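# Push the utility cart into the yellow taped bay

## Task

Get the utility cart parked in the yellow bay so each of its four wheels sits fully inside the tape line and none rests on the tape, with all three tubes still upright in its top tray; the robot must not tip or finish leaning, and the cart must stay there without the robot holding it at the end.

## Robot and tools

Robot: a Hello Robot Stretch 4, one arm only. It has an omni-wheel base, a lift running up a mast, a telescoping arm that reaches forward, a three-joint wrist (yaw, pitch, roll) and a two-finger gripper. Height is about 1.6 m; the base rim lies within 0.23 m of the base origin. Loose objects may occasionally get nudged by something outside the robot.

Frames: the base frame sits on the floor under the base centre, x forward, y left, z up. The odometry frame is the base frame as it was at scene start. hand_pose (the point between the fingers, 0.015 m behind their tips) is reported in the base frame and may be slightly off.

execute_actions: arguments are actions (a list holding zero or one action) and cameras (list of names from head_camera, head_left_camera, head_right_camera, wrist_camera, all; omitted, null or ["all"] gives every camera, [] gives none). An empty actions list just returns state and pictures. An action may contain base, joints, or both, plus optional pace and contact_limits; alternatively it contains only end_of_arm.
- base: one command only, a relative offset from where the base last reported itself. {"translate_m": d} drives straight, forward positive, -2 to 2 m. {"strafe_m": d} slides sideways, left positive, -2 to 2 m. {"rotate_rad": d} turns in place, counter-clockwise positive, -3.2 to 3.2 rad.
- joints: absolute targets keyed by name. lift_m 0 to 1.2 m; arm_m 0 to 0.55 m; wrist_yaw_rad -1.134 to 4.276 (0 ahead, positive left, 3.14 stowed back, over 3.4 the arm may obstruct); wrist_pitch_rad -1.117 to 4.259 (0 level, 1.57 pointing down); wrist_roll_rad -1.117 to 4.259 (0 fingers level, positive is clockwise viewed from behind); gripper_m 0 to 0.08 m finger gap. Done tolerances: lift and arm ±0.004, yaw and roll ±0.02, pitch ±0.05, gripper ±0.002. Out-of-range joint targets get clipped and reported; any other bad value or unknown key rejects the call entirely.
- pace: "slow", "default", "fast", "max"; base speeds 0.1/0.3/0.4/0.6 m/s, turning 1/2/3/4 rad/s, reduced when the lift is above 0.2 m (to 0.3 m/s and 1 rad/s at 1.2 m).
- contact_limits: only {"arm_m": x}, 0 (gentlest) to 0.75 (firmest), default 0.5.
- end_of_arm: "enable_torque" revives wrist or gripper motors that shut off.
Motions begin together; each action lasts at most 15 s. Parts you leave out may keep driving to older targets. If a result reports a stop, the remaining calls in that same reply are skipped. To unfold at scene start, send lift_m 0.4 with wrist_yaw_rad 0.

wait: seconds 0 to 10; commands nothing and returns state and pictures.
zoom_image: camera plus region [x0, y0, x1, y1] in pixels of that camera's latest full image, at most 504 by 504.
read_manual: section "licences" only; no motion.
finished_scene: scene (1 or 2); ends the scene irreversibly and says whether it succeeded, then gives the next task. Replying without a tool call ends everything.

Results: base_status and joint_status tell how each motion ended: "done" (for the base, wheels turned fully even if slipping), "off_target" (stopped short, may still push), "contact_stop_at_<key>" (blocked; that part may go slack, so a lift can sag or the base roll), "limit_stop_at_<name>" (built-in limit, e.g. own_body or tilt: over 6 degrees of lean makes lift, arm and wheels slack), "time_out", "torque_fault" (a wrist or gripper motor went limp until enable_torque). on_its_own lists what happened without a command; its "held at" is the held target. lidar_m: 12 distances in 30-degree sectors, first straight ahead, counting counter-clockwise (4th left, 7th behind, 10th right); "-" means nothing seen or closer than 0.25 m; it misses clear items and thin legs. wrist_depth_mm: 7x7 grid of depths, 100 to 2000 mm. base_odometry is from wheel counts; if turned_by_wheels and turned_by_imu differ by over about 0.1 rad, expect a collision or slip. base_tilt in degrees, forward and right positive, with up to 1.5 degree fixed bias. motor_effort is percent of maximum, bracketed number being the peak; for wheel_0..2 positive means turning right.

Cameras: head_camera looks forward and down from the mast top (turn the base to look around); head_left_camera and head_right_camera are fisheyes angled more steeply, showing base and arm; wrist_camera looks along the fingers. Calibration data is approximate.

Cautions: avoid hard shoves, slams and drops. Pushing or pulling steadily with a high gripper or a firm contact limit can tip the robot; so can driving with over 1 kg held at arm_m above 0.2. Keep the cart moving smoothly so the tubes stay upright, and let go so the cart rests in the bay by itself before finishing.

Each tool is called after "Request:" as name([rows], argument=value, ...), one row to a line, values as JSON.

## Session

Request:
execute_actions(actions=[])

Scene clock: 0.00 s.
base_odometry: x=+0.000 y=+0.000 heading=+0.000 (m, m, rad; odometry frame)
turned_by_wheels: +0.000 (rad since the last result)
turned_by_imu: +0.000 (rad since the last result)
base_tilt: forward=+0.3 right=+0.2 (deg)
lidar_m: 1.68 1.72 0.80 0.62 0.61 1.88 1.76 2.04 0.64 0.55 0.57 0.75
base_status: not commanded
joint_positions: lift_m=+0.160 arm_m=-0.001 wrist_yaw_rad=+3.100 wrist_pitch_rad=+0.012 wrist_roll_rad=-0.003 gripper_m=+0.040
joint_status: not commanded
motor_effort: lift_m=+19 arm_m=+0 wrist_yaw_rad=+0 wrist_pitch_rad=-8 wrist_roll_rad=+0 gripper_m=+2 wheel_0=+1 wheel_1=+0 wheel_2=+0 (%)
hand_pose: x=-0.0387 y=+0.0962 z=+0.3352 quat_wxyz=(+0.021, -0.006, -0.001, +1.000) (m; base frame)
wrist_depth_mm: - 136 - - - - - / - 123 185 - - - - / - 129 190 - - - - / 137 138 - - - - - / 1618 1921 - 1808 1921 - - / 1042 1098 147 1160 147 1138 1118 / 778 - - 842 - - 798
pictures: head_camera, head_left_camera, head_right_camera, wrist_camera
camera_calibration (this result's frames):
wrist_camera: T_world_to_cam=[[0.0528932, 0.998599, 0.0012711, -0.0953434], [0.0423891, -0.000973499, -0.999101, 0.391177], [-0.9977, 0.0528995, -0.0423812, 0.120988], [0, 0, 0, 1]] pos_world=[0.109171, 0.0891904, 0.396074]
Images, in order (width x height): head_camera 420x560, head_left_camera 420x672, head_right_camera 420x672, wrist_camera 616x392.

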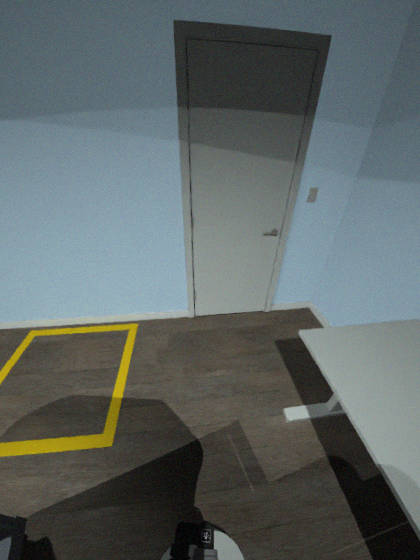

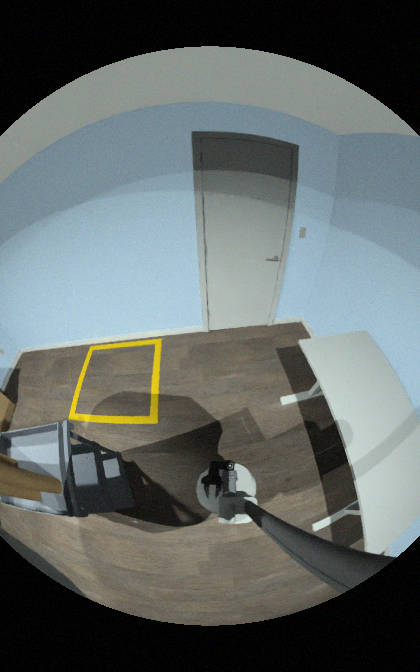

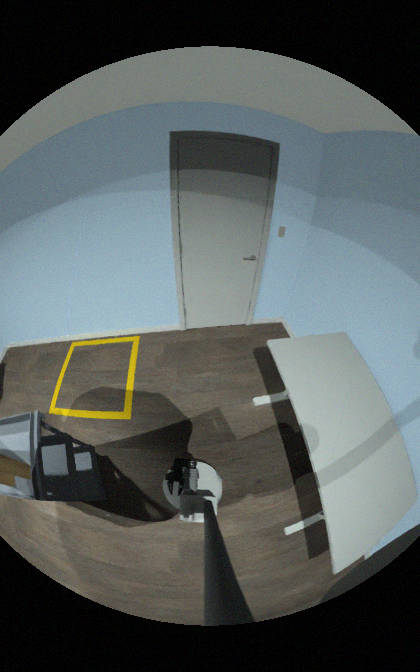

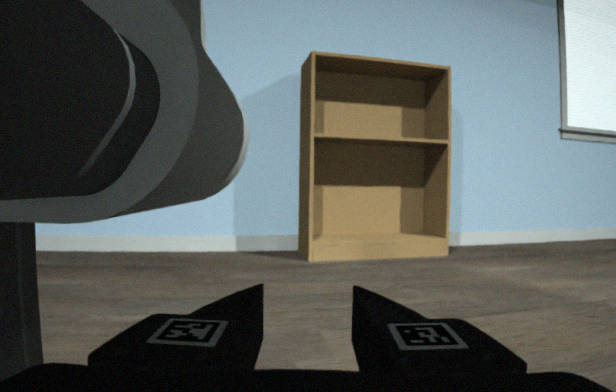

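Request:
zoom_image(camera="head_left_camera", region=[0, 320, 260, 560])

Request:
zoom_image(camera="head_camera", region=[0, 290, 220, 560])

Request:
zoom_image(camera="head_right_camera", region=[0, 320, 260, 560])

Region (0, 320, 260, 560) of head_left_camera's 420x672 image, scaled by 1.938, with more detail than that image has; it fills the top 465 rows of this view, and the rest is white.

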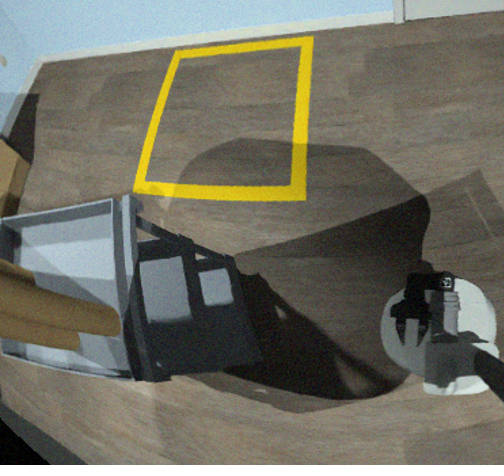

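Region (0, 290, 220, 560) of head_camera's 420x560 image, scaled by 1.867, with more detail than that image has; it fills the left 411 columns of this view, and the rest is white.

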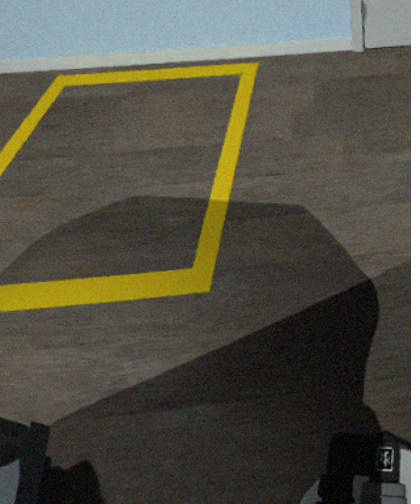

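Region (0, 320, 260, 560) of head_right_camera's 420x672 image, scaled by 1.938, with more detail than that image has; it fills the top 465 rows of this view, and the rest is white.

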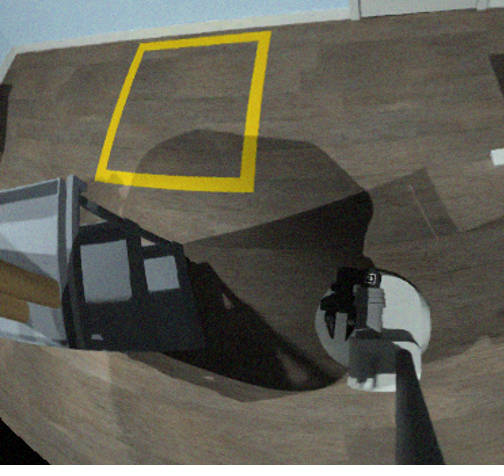

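Request:
zoom_image(camera="head_camera", region=[150, 490, 270, 560])

Request:
zoom_image(camera="head_left_camera", region=[0, 400, 150, 530])

Request:
zoom_image(camera="head_left_camera", region=[50, 320, 190, 440])

Region (150, 490, 270, 560) of head_camera's 420x560 image, scaled by 4.200, with more detail than that image has; it fills the top 294 rows of this view, and the rest is white.

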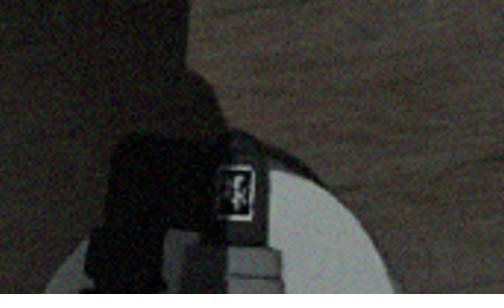

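Region (0, 400, 150, 530) of head_left_camera's 420x672 image, scaled by 3.360, with more detail than that image has; it fills the top 437 rows of this view, and the rest is white.

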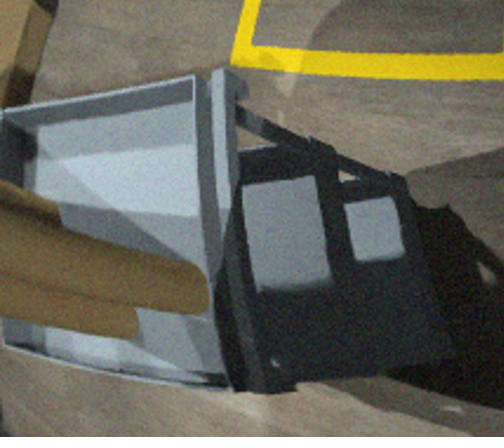

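Region (50, 320, 190, 440) of head_left_camera's 420x672 image, scaled by 3.600, with more detail than that image has; it fills the top 432 rows of this view, and the rest is white.

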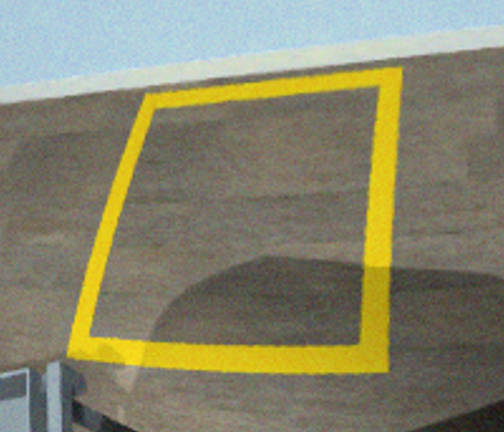

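Request:
zoom_image(camera="head_left_camera", region=[0, 300, 100, 460])

Request:
zoom_image(camera="head_left_camera", region=[0, 440, 200, 640])

Region (0, 300, 100, 460) of head_left_camera's 420x672 image, scaled by 3.150, with more detail than that image has; it fills the left 315 columns of this view, and the rest is white.

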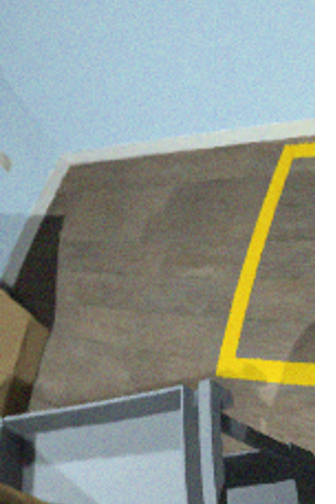

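Region (0, 440, 200, 640) of head_left_camera's 420x672 image, scaled by 2.520, with more detail than that image has.

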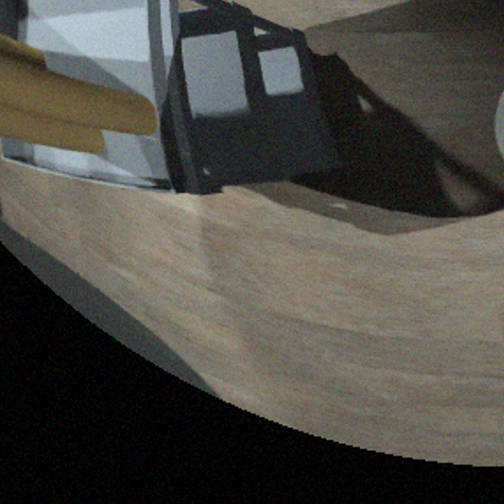

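Request:
zoom_image(camera="head_right_camera", region=[150, 440, 240, 530])

Request:
zoom_image(camera="head_left_camera", region=[185, 440, 275, 530])

Request:
zoom_image(camera="head_right_camera", region=[0, 330, 150, 510])

Region (150, 440, 240, 530) of head_right_camera's 420x672 image, scaled by 5.600, with more detail than that image has.

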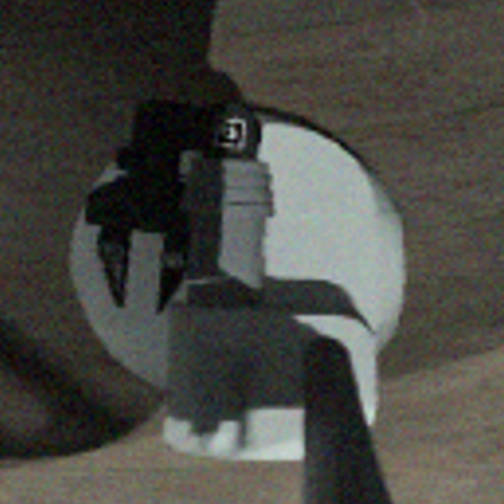

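Region (185, 440, 275, 530) of head_left_camera's 420x672 image, scaled by 5.600, with more detail than that image has.

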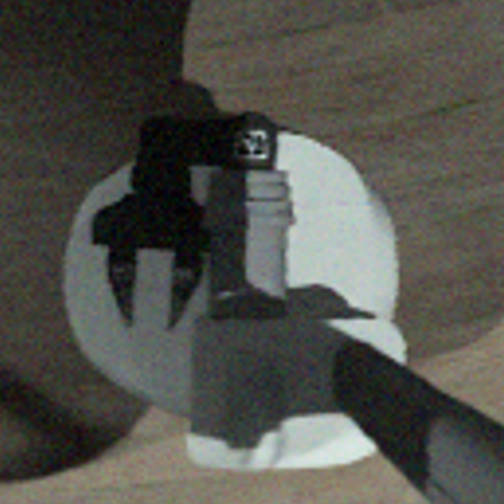

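Region (0, 330, 150, 510) of head_right_camera's 420x672 image, scaled by 2.800, with more detail than that image has.

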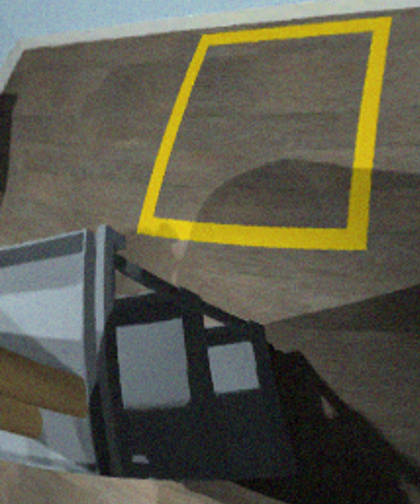

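Request:
execute_actions(actions=[])

Scene clock: 10.73 s.
base_odometry: x=+0.000 y=+0.000 heading=+0.000 (m, m, rad; odometry frame)
turned_by_wheels: +0.000 (rad since the last result)
turned_by_imu: -0.001 (rad since the last result)
base_tilt: forward=+0.2 right=+0.1 (deg)
lidar_m: 1.65 1.71 0.80 0.61 0.61 1.89 1.75 2.04 0.65 0.57 0.57 0.75
base_status: not commanded
joint_positions: lift_m=+0.160 arm_m=-0.001 wrist_yaw_rad=+3.100 wrist_pitch_rad=+0.012 wrist_roll_rad=-0.003 gripper_m=+0.040
joint_status: not commanded
motor_effort: lift_m=+19 arm_m=+0 wrist_yaw_rad=+0 wrist_pitch_rad=-8 wrist_roll_rad=+0 gripper_m=+2 wheel_0=+1 wheel_1=+0 wheel_2=+0 (%)
hand_pose: x=-0.0387 y=+0.0962 z=+0.3352 quat_wxyz=(+0.021, -0.006, -0.001, +1.000) (m; base frame)
wrist_depth_mm: - 136 - - - - - / - 123 186 - - - - / - 129 190 - - - - / 137 138 - - - - - / 1661 1921 - 1863 1921 - - / 1042 1118 147 1138 147 1138 1118 / 778 - - 854 - - 798
pictures: head_camera, head_left_camera, head_right_camera, wrist_camera
camera_calibration (this result's frames):
wrist_camera: T_world_to_cam=[[0.0528932, 0.998599, 0.00127112, -0.0953434], [0.042389, -0.000973475, -0.999101, 0.391177], [-0.9977, 0.0528995, -0.0423811, 0.120988], [0, 0, 0, 1]] pos_world=[0.109171, 0.0891904, 0.396074]
Images, in order (width x height): head_camera 420x560, head_left_camera 420x672, head_right_camera 420x672, wrist_camera 616x392.

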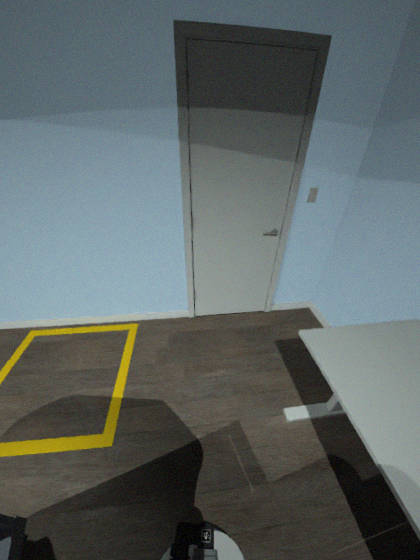

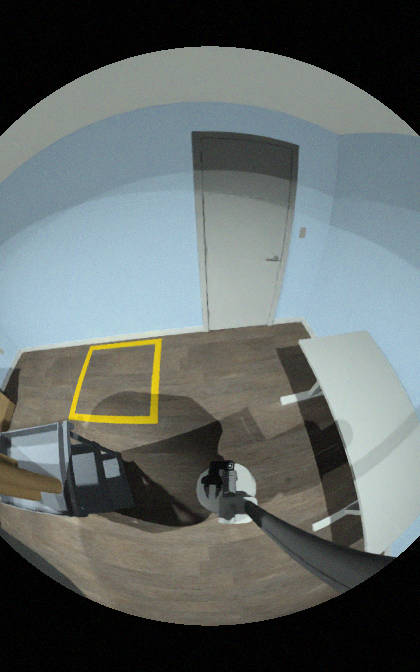

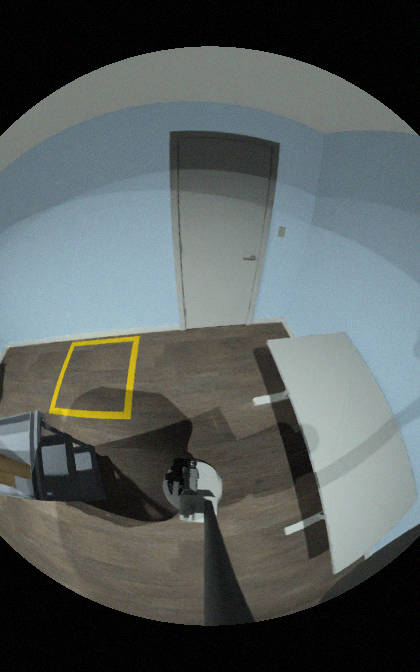

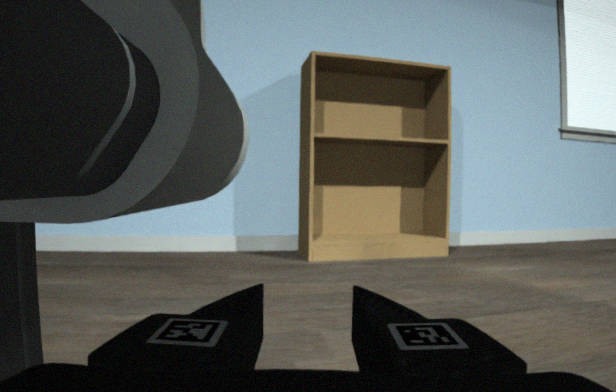

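Request:
execute_actions([
  {"base": {"translate_m": -0.85}, "joints": {"lift_m": 0.195}, "pace": "max"},
], cameras=["head_left_camera"])

Scene clock: 19.27 s.
base_odometry: x=-0.850 y=+0.000 heading=+0.000 (m, m, rad; odometry frame)
turned_by_wheels: +0.000 (rad since the last result)
turned_by_imu: -0.002 (rad since the last result)
base_tilt: forward=+0.3 right=+0.3 (deg)
lidar_m: 2.52 0.88 0.87 2.58 2.07 0.94 0.91 1.20 1.50 1.07 0.73 0.91
base_status: done
joint_positions: lift_m=+0.195 arm_m=-0.001 wrist_yaw_rad=+3.100 wrist_pitch_rad=+0.012 wrist_roll_rad=-0.003 gripper_m=+0.040
joint_status: all done
motor_effort: lift_m=+20(24) arm_m=+0(0) wrist_yaw_rad=-1(0) wrist_pitch_rad=-7(7) wrist_roll_rad=-1(1) gripper_m=+1(1) wheel_0=-2(11) wheel_1=-1(10) wheel_2=-1(14) (%)
hand_pose: x=-0.0387 y=+0.0962 z=+0.3704 quat_wxyz=(+0.021, -0.006, -0.001, +1.000) (m; base frame)
wrist_depth_mm: - 136 1255 1281 1308 1308 1366 / - 123 185 1281 1308 1397 1366 / - 129 190 1281 1308 1336 1366 / 137 138 1281 1308 1336 1397 1397 / 1182 1205 1281 1308 1336 1397 1537 / 1138 1205 147 1160 147 1118 1182 / 854 - - 917 - - 866
pictures: head_left_camera
Images, in order (width x height): head_left_camera 420x672.

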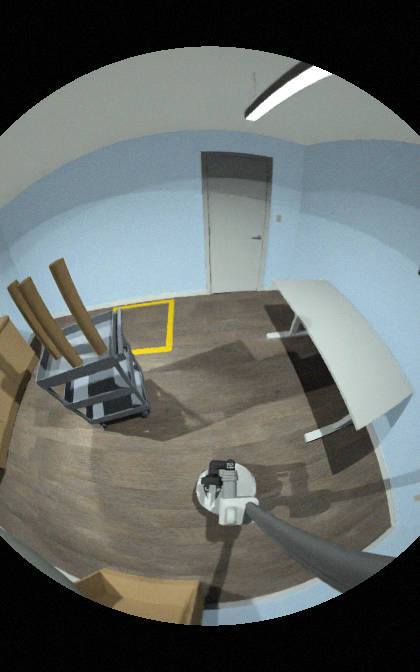

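Request:
execute_actions([
  {"base": {"strafe_m": 1.02}, "joints": {"lift_m": 0.637, "wrist_yaw_rad": 0.22, "gripper_m": 0.08}, "pace": "max"},
])

Scene clock: 22.57 s.
base_odometry: x=-0.850 y=+1.020 heading=+0.000 (m, m, rad; odometry frame)
turned_by_wheels: +0.000 (rad since the last result)
turned_by_imu: -0.005 (rad since the last result)
base_tilt: forward=+0.3 right=+0.3 (deg)
lidar_m: 0.39 0.37 1.72 1.58 1.60 1.48 1.02 1.02 1.66 1.69 1.72 0.53
base_status: done
joint_positions: lift_m=+0.637 arm_m=-0.001 wrist_yaw_rad=+0.220 wrist_pitch_rad=+0.012 wrist_roll_rad=-0.003 gripper_m=+0.080
joint_status: all done
motor_effort: lift_m=+22(26) arm_m=+0(0) wrist_yaw_rad=-1(5) wrist_pitch_rad=-7(8) wrist_roll_rad=+2(1) gripper_m=+4(3) wheel_0=-1(19) wheel_1=-1(16) wheel_2=+0(2) (%)
hand_pose: x=+0.3967 y=-0.0389 z=+0.8123 quat_wxyz=(+0.994, -0.002, +0.006, +0.110) (m; base frame)
wrist_depth_mm: - - - - 281 397 - / - 399 - - 283 399 - / - 399 - - 285 404 - / 181 190 199 209 221 236 366 / 180 189 198 207 219 231 243 / 180 185 199 209 216 228 247 / - - 202 676 190 - -
pictures: head_camera, head_left_camera, head_right_camera, wrist_camera
camera_calibration (this result's frames):
wrist_camera: T_world_to_cam=[[0.207526, -0.978229, 0.0012727, -0.122255], [-0.041139, -0.0100273, -0.999103, 0.882069], [0.977364, 0.207287, -0.0423242, -0.194802], [0, 0, 0, 1]] pos_world=[0.252051, -0.0703682, 0.873188]
Images, in order (width x height): head_camera 420x560, head_left_camera 420x672, head_right_camera 420x672, wrist_camera 616x392.

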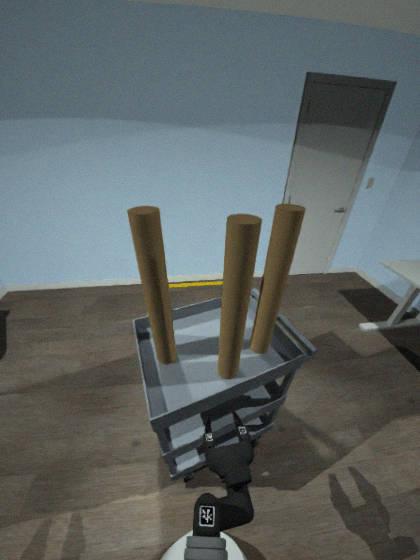

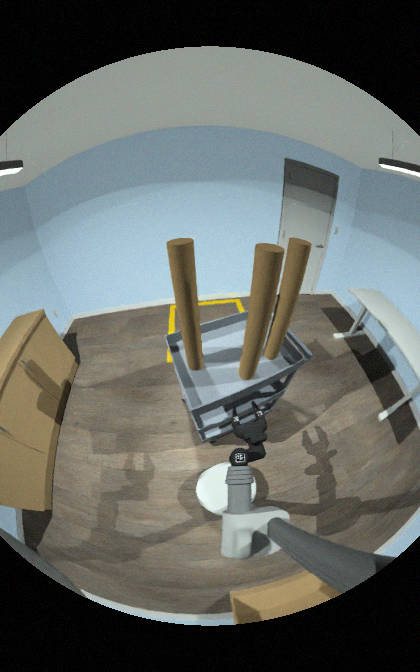

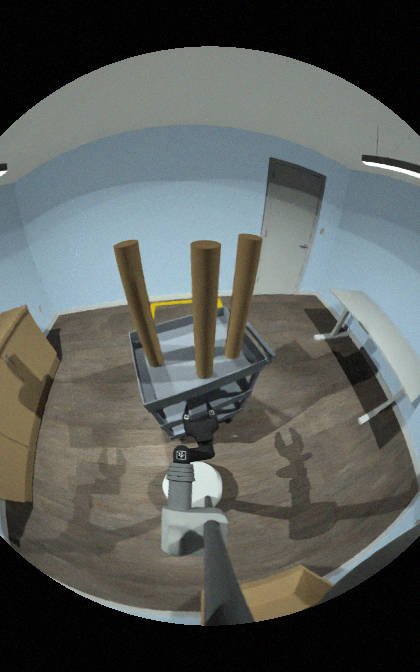

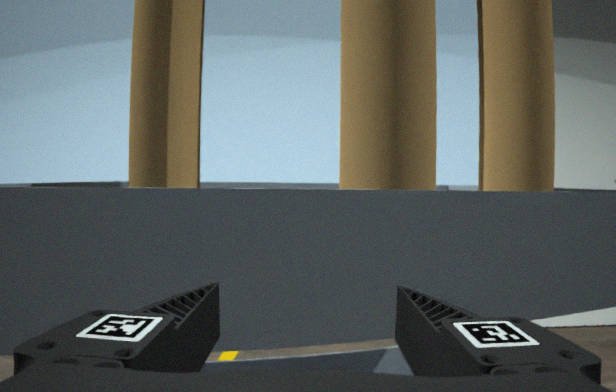

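Request:
zoom_image(camera="head_camera", region=[110, 270, 330, 520])

Request:
zoom_image(camera="head_left_camera", region=[140, 280, 330, 480])

Region (110, 270, 330, 520) of head_camera's 420x560 image, scaled by 2.016, with more detail than that image has; it fills the left 444 columns of this view, and the rest is white.

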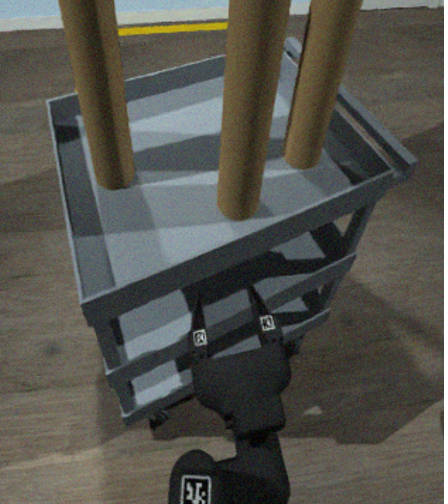

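Region (140, 280, 330, 480) of head_left_camera's 420x672 image, scaled by 2.520, with more detail than that image has; it fills the left 479 columns of this view, and the rest is white.

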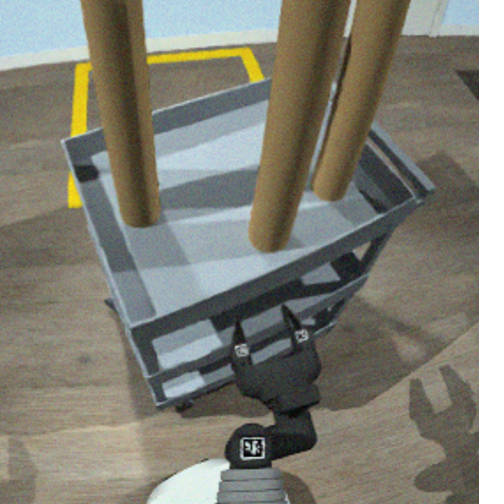

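Request:
zoom_image(camera="head_left_camera", region=[155, 285, 265, 375])

Request:
zoom_image(camera="head_right_camera", region=[120, 285, 280, 465])

Region (155, 285, 265, 375) of head_left_camera's 420x672 image, scaled by 4.582, with more detail than that image has; it fills the top 412 rows of this view, and the rest is white.

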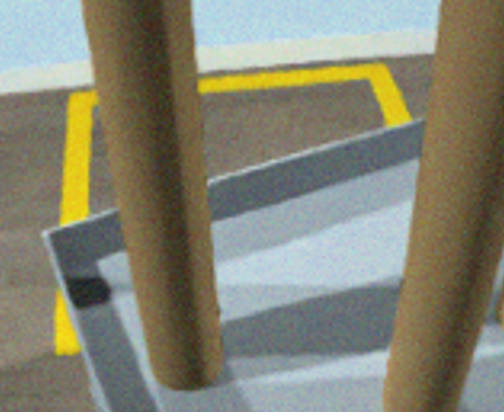

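Region (120, 285, 280, 465) of head_right_camera's 420x672 image, scaled by 2.800, with more detail than that image has.

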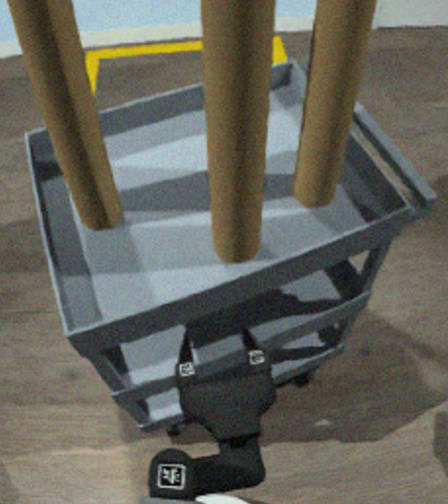

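Request:
execute_actions([
  {"base": {"strafe_m": -0.086}, "pace": "max"},
], cameras=["head_camera"])

Request:
execute_actions([
  {"base": {"rotate_rad": 0.17}, "joints": {"arm_m": 0.025}, "pace": "fast"},
])

Scene clock: 28.73 s.
base_odometry: x=-0.850 y=+0.934 heading=+0.000 (m, m, rad; odometry frame)
turned_by_wheels: +0.000 (rad since the last result)
turned_by_imu: -0.001 (rad since the last result)
base_tilt: forward=+0.3 right=+0.2 (deg)
lidar_m: 0.40 0.41 1.81 1.63 1.68 1.47 1.00 1.03 1.69 1.63 1.64 0.56
base_status: done
joint_positions: lift_m=+0.637 arm_m=-0.001 wrist_yaw_rad=+0.220 wrist_pitch_rad=+0.012 wrist_roll_rad=-0.003 gripper_m=+0.080
joint_status: not commanded
motor_effort: lift_m=+22(22) arm_m=+0(0) wrist_yaw_rad=+0(1) wrist_pitch_rad=-8(7) wrist_roll_rad=+0(2) gripper_m=+5(3) wheel_0=+2(14) wheel_1=+1(12) wheel_2=+0(0) (%)
hand_pose: x=+0.3967 y=-0.0389 z=+0.8123 quat_wxyz=(+0.994, -0.002, +0.006, +0.110) (m; base frame)
wrist_depth_mm: - 424 - 298 - - - / - 430 - 301 - - - / - 436 - 303 - - - / 214 224 235 246 260 277 - / 212 221 233 244 257 272 286 / 213 220 234 247 254 267 - / - - 683 723 436 - -
pictures: head_camera
Images, in order (width x height): head_camera 420x560.

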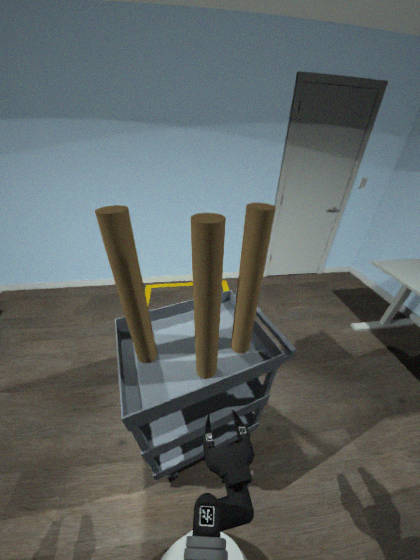

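Scene clock: 29.53 s.
base_odometry: x=-0.850 y=+0.934 heading=+0.169 (m, m, rad; odometry frame)
turned_by_wheels: +0.170 (rad since the last result)
turned_by_imu: +0.167 (rad since the last result)
base_tilt: forward=+0.3 right=+0.2 (deg)
lidar_m: 0.42 0.42 1.70 1.65 1.86 1.40 1.00 1.07 1.95 1.63 1.70 0.51
base_status: done
joint_positions: lift_m=+0.637 arm_m=+0.024 wrist_yaw_rad=+0.220 wrist_pitch_rad=+0.012 wrist_roll_rad=-0.003 gripper_m=+0.080
joint_status: all done
motor_effort: lift_m=+22(22) arm_m=+8(9) wrist_yaw_rad=-1(1) wrist_pitch_rad=-7(8) wrist_roll_rad=+2(1) gripper_m=+5(3) wheel_0=-3(9) wheel_1=-2(9) wheel_2=-2(11) (%)
hand_pose: x=+0.4211 y=-0.0389 z=+0.8123 quat_wxyz=(+0.994, -0.002, +0.006, +0.110) (m; base frame)
wrist_depth_mm: - - 415 - 249 1863 319 / - - 418 - 251 1863 322 / - - 427 - 252 1863 324 / 183 186 187 189 191 193 255 / 184 186 187 190 191 193 195 / 186 187 189 191 192 193 - / - - 190 192 178 - -
pictures: head_camera, head_left_camera, head_right_camera, wrist_camera
camera_calibration (this result's frames):
wrist_camera: T_world_to_cam=[[0.207557, -0.978222, 0.00127276, -0.127326], [-0.0411382, -0.0100285, -0.999103, 0.883073], [0.977358, 0.207319, -0.0423238, -0.218656], [0, 0, 0, 1]] pos_world=[0.27646, -0.0703656, 0.873188]
Images, in order (width x height): head_camera 420x560, head_left_camera 420x672, head_right_camera 420x672, wrist_camera 616x392.

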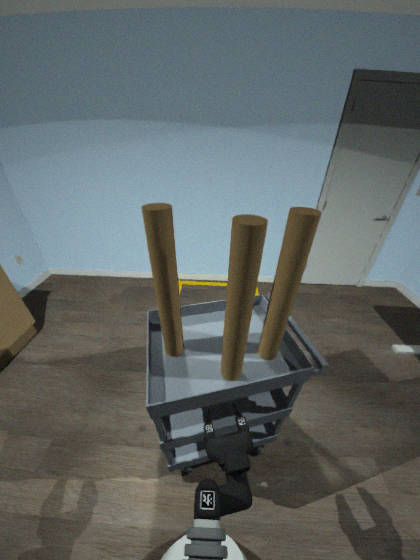

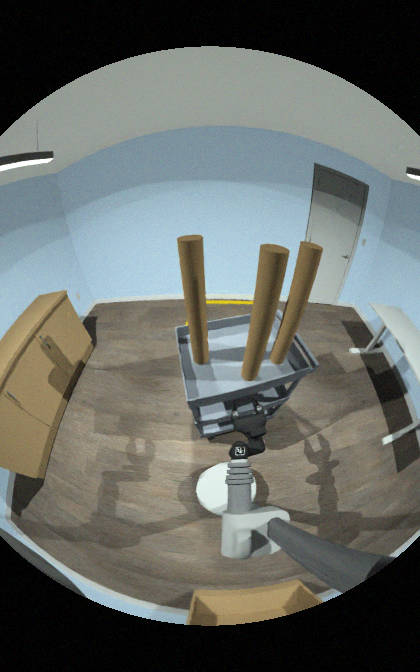

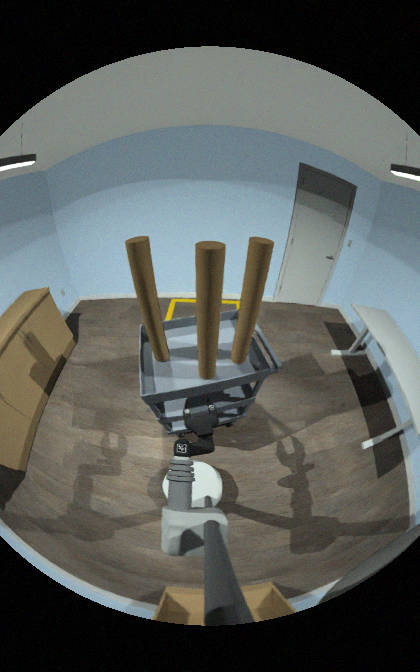

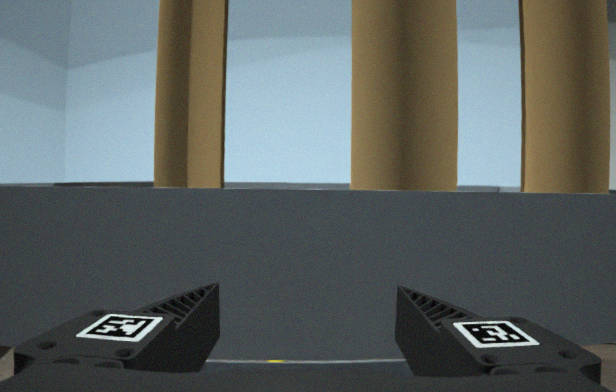

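Request:
zoom_image(camera="head_camera", region=[130, 270, 340, 500])

Region (130, 270, 340, 500) of head_camera's 420x560 image, scaled by 2.191, with more detail than that image has; it fills the left 460 columns of this view, and the rest is white.

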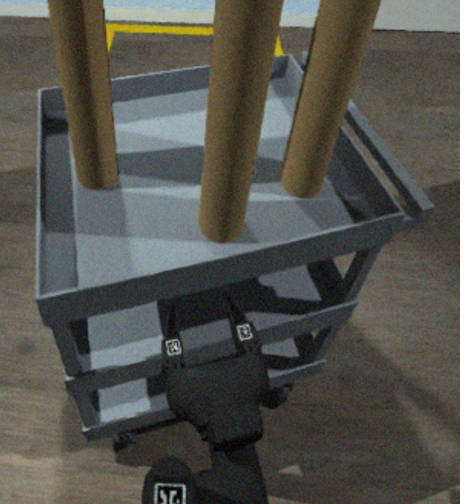

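Request:
zoom_image(camera="head_camera", region=[150, 265, 290, 325])

Request:
zoom_image(camera="head_right_camera", region=[130, 280, 290, 380])

Region (150, 265, 290, 325) of head_camera's 420x560 image, scaled by 3.600, with more detail than that image has; it fills the top 216 rows of this view, and the rest is white.

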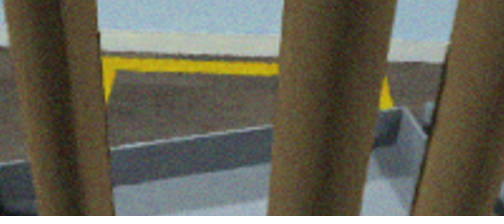

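Region (130, 280, 290, 380) of head_right_camera's 420x672 image, scaled by 3.150, with more detail than that image has; it fills the top 315 rows of this view, and the rest is white.

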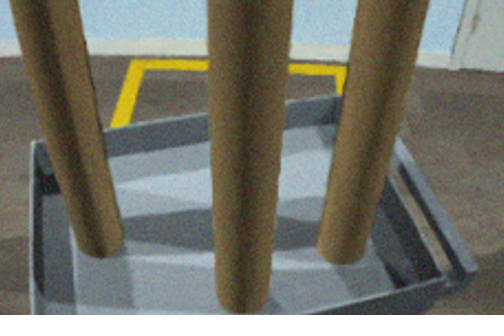

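Request:
execute_actions([
  {"joints": {"arm_m": 0.044}, "pace": "default"},
], cameras=["wrist_camera"])

Scene clock: 32.57 s.
base_odometry: x=-0.850 y=+0.934 heading=+0.169 (m, m, rad; odometry frame)
turned_by_wheels: +0.000 (rad since the last result)
turned_by_imu: -0.001 (rad since the last result)
base_tilt: forward=+0.3 right=+0.2 (deg)
lidar_m: 0.41 0.41 1.71 1.65 1.84 1.40 1.01 1.06 1.93 1.63 1.67 0.51
base_status: not commanded
joint_positions: lift_m=+0.637 arm_m=+0.043 wrist_yaw_rad=+0.220 wrist_pitch_rad=+0.012 wrist_roll_rad=-0.003 gripper_m=+0.080
joint_status: all done
motor_effort: lift_m=+22(22) arm_m=+8(9) wrist_yaw_rad=+0(1) wrist_pitch_rad=-7(7) wrist_roll_rad=+1(0) gripper_m=+4(4) wheel_0=-3(3) wheel_1=-2(2) wheel_2=-2(2) (%)
hand_pose: x=+0.4401 y=-0.0389 z=+0.8123 quat_wxyz=(+0.994, -0.002, +0.006, +0.110) (m; base frame)
wrist_depth_mm: - - 415 - 231 1863 307 / - - - - 232 1863 309 / - - - - 234 1863 312 / 166 168 169 171 173 174 239 / 167 168 170 172 173 175 176 / 167 168 171 173 174 175 - / - - 172 174 169 - -
pictures: wrist_camera
camera_calibration (this result's frames):
wrist_camera: T_world_to_cam=[[0.207411, -0.978253, 0.00127265, -0.13123], [-0.0411397, -0.0100223, -0.999103, 0.883853], [0.977388, 0.207173, -0.0423238, -0.237193], [0, 0, 0, 1]] pos_world=[0.295409, -0.0703778, 0.873188]
Images, in order (width x height): wrist_camera 616x392.

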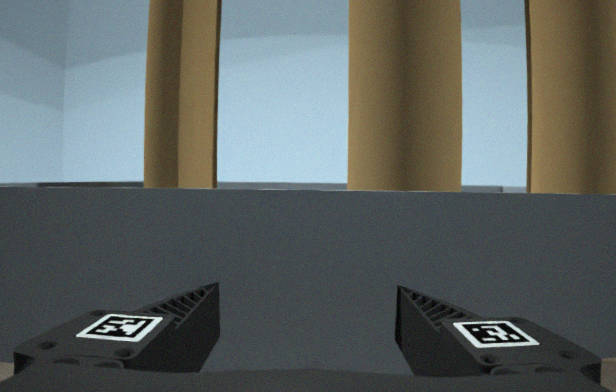

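Request:
execute_actions([
  {"base": {"translate_m": 0.5}, "pace": "default"},
])

Scene clock: 35.83 s.
base_odometry: x=-0.357 y=+1.019 heading=+0.170 (m, m, rad; odometry frame)
turned_by_wheels: +0.000 (rad since the last result)
turned_by_imu: -0.003 (rad since the last result)
base_tilt: forward=+0.3 right=+0.2 (deg)
lidar_m: 0.45 0.47 1.70 1.62 1.71 1.91 1.52 1.61 1.71 1.63 0.63 0.47
base_status: done
joint_positions: lift_m=+0.637 arm_m=+0.043 wrist_yaw_rad=+0.219 wrist_pitch_rad=+0.012 wrist_roll_rad=-0.002 gripper_m=+0.080
joint_status: not commanded
motor_effort: lift_m=+22(22) arm_m=+8(8) wrist_yaw_rad=+2(18) wrist_pitch_rad=-6(7) wrist_roll_rad=-1(1) gripper_m=+3(4) wheel_0=+5(9) wheel_1=+5(10) wheel_2=-3(14) (%)
hand_pose: x=+0.4401 y=-0.0391 z=+0.8124 quat_wxyz=(+0.994, -0.002, +0.006, +0.109) (m; base frame)
wrist_depth_mm: 1921 1808 1708 1537 1537 208 1397 / 1921 1808 1708 1576 1499 211 1397 / - 1808 1708 1618 1537 212 1397 / 222 208 191 179 168 158 1366 / 220 204 188 176 166 156 149 / 222 200 185 177 167 152 - / - - 186 178 164 - -
pictures: head_camera, head_left_camera, head_right_camera, wrist_camera
camera_calibration (this result's frames):
wrist_camera: T_world_to_cam=[[0.206412, -0.978464, 0.00119501, -0.130957], [-0.0408503, -0.00983782, -0.999117, 0.88381], [0.977612, 0.206181, -0.0420012, -0.237522], [0, 0, 0, 1]] pos_world=[0.295339, -0.0704697, 0.87321]
Images, in order (width x height): head_camera 420x560, head_left_camera 420x672, head_right_camera 420x672, wrist_camera 616x392.

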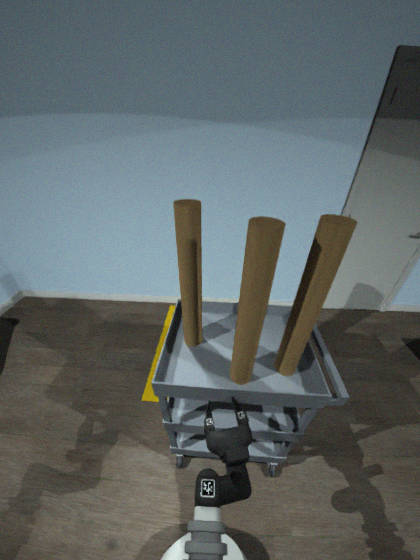

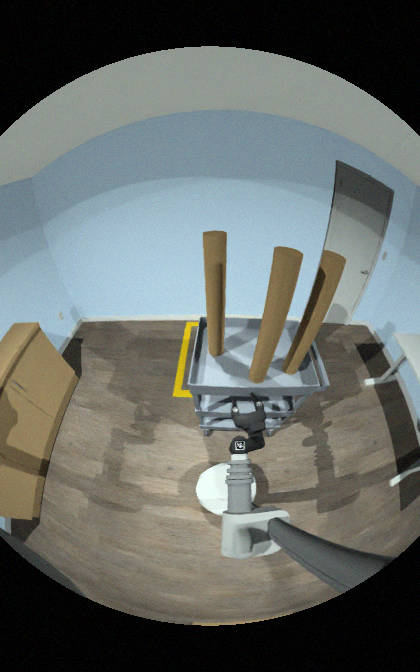

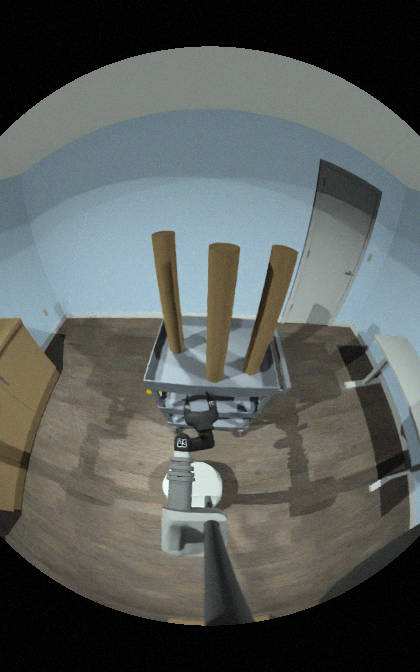

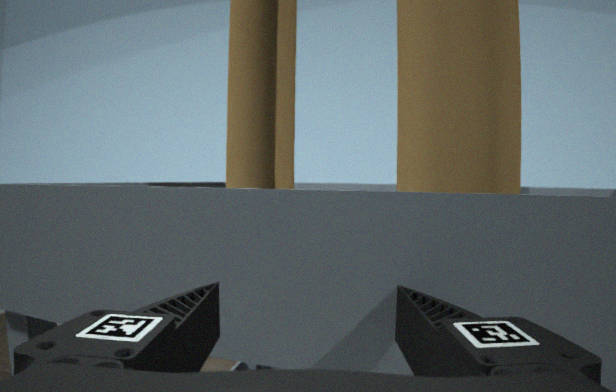

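Request:
zoom_image(camera="head_camera", region=[130, 280, 360, 510])

Region (130, 280, 360, 510) of head_camera's 420x560 image, scaled by 2.191, with more detail than that image has.

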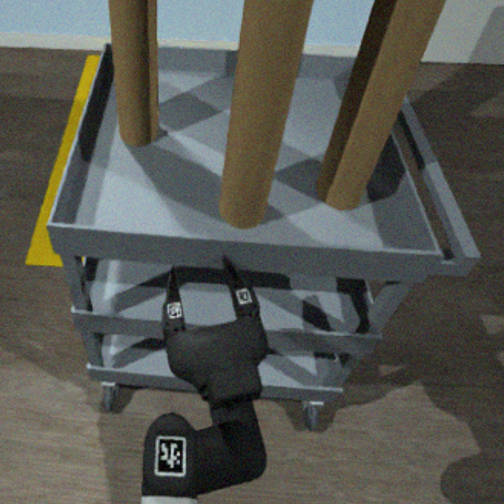

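Request:
execute_actions([
  {"base": {"strafe_m": -0.116}, "joints": {"wrist_yaw_rad": -0.14}, "pace": "max"},
], cameras=["head_camera", "wrist_camera"])

Scene clock: 41.03 s.
base_odometry: x=-0.337 y=+0.904 heading=+0.170 (m, m, rad; odometry frame)
turned_by_wheels: +0.000 (rad since the last result)
turned_by_imu: -0.002 (rad since the last result)
base_tilt: forward=+0.2 right=+0.2 (deg)
lidar_m: 0.42 0.48 1.81 1.77 1.86 1.91 1.50 1.56 1.59 1.52 1.59 0.47
base_status: done
joint_positions: lift_m=+0.637 arm_m=+0.043 wrist_yaw_rad=-0.140 wrist_pitch_rad=+0.012 wrist_roll_rad=-0.002 gripper_m=+0.080
joint_status: all done
motor_effort: lift_m=+22(22) arm_m=+8(8) wrist_yaw_rad=+0(9) wrist_pitch_rad=-6(7) wrist_roll_rad=-1(1) gripper_m=+2(4) wheel_0=+1(15) wheel_1=-2(13) wheel_2=+0(7) (%)
hand_pose: x=+0.4119 y=-0.1162 z=+0.8124 quat_wxyz=(+0.998, -0.001, +0.006, -0.070) (m; base frame)
wrist_depth_mm: 424 240 1537 1576 317 1708 1756 / 407 241 1576 1618 319 1708 1756 / 410 243 1576 1618 322 1708 1756 / 183 188 192 196 200 206 976 / 183 187 191 196 200 205 209 / 184 186 193 197 200 204 210 / - - 195 200 182 - -
pictures: head_camera, wrist_camera
camera_calibration (this result's frames):
wrist_camera: T_world_to_cam=[[-0.150565, -0.988599, 0.00119713, -0.0547406], [-0.0418255, 0.0051602, -0.999112, 0.884016], [0.987715, -0.150481, -0.0421256, -0.239629], [0, 0, 0, 1]] pos_world=[0.265418, -0.0947378, 0.873202]
Images, in order (width x height): head_camera 420x560, wrist_camera 616x392.

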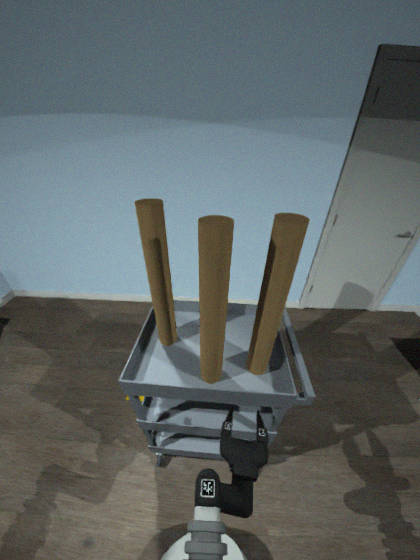

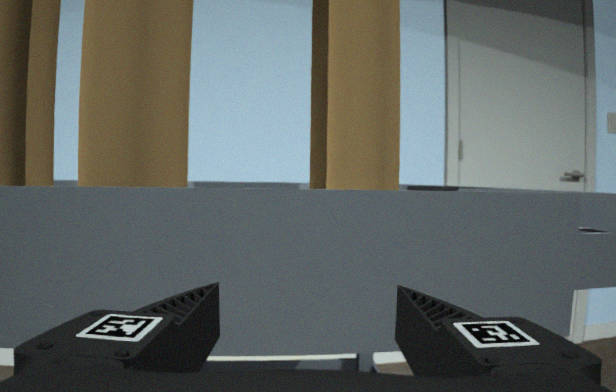

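Request:
zoom_image(camera="head_camera", region=[100, 280, 330, 510])

Region (100, 280, 330, 510) of head_camera's 420x560 image, scaled by 2.191, with more detail than that image has.

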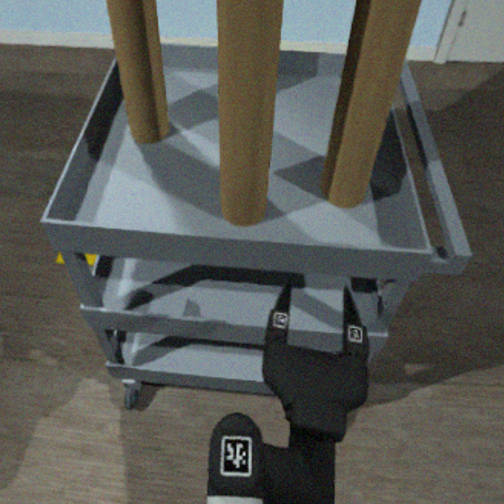

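Request:
execute_actions([
  {"base": {"rotate_rad": 0.12}, "joints": {"arm_m": 0.058}, "pace": "fast"},
])

Scene clock: 42.40 s.
base_odometry: x=-0.337 y=+0.904 heading=+0.289 (m, m, rad; odometry frame)
turned_by_wheels: +0.119 (rad since the last result)
turned_by_imu: +0.117 (rad since the last result)
base_tilt: forward=+0.4 right=+0.2 (deg)
lidar_m: 0.44 0.50 1.80 1.76 1.94 1.54 1.51 2.03 1.54 1.50 1.67 0.43
base_status: done
joint_positions: lift_m=+0.637 arm_m=+0.057 wrist_yaw_rad=-0.140 wrist_pitch_rad=+0.012 wrist_roll_rad=-0.002 gripper_m=+0.080
joint_status: all done
motor_effort: lift_m=+22(22) arm_m=+8(9) wrist_yaw_rad=-1(1) wrist_pitch_rad=-6(7) wrist_roll_rad=+0(2) gripper_m=+4(2) wheel_0=-2(10) wheel_1=-1(8) wheel_2=-2(9) (%)
hand_pose: x=+0.4259 y=-0.1162 z=+0.8124 quat_wxyz=(+0.998, -0.001, +0.006, -0.070) (m; base frame)
wrist_depth_mm: 394 421 232 1537 1537 276 1537 / 394 427 233 1576 1537 277 1618 / 394 436 234 1576 1618 279 1576 / 176 175 174 173 171 170 1576 / 177 175 174 173 172 171 170 / 177 176 174 174 172 171 - / - - 176 175 168 - -
pictures: head_camera, head_left_camera, head_right_camera, wrist_camera
camera_calibration (this result's frames):
wrist_camera: T_world_to_cam=[[-0.150322, -0.988636, 0.00119707, -0.0526922], [-0.0418298, 0.00515044, -0.999111, 0.884601], [0.987752, -0.150238, -0.0421286, -0.253435], [0, 0, 0, 1]] pos_world=[0.279412, -0.0947251, 0.873202]
Images, in order (width x height): head_camera 420x560, head_left_camera 420x672, head_right_camera 420x672, wrist_camera 616x392.

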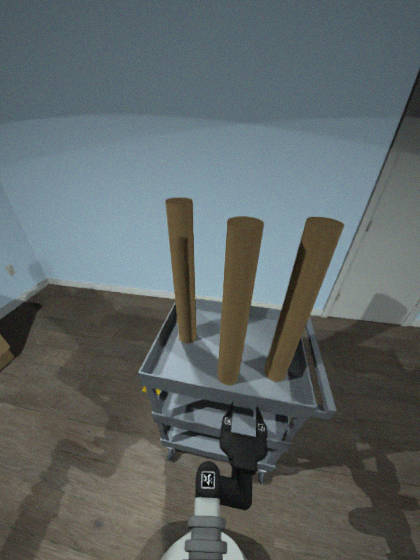

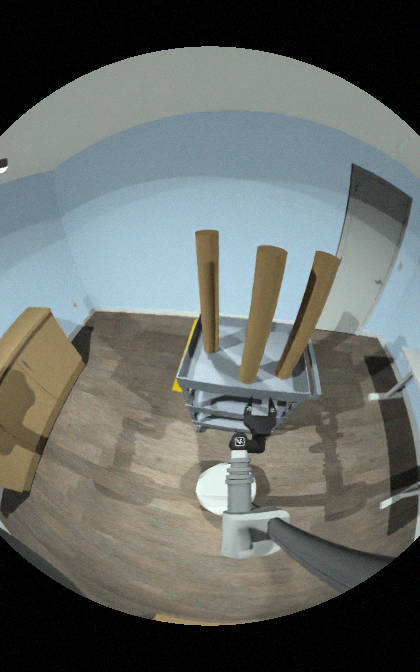

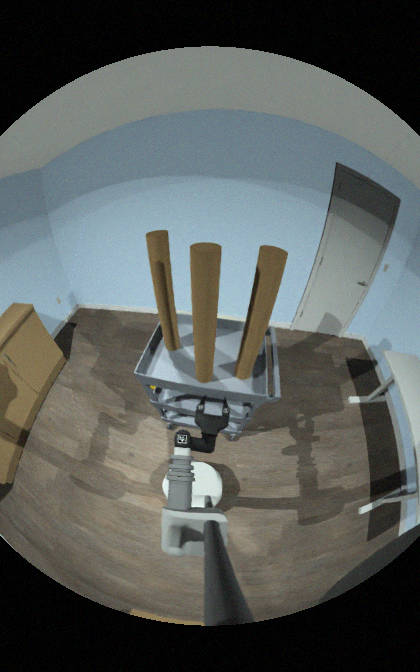

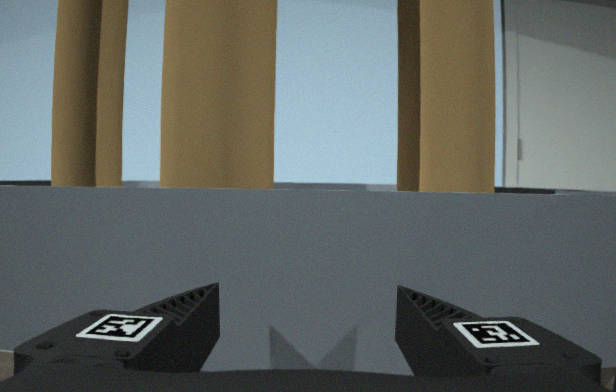

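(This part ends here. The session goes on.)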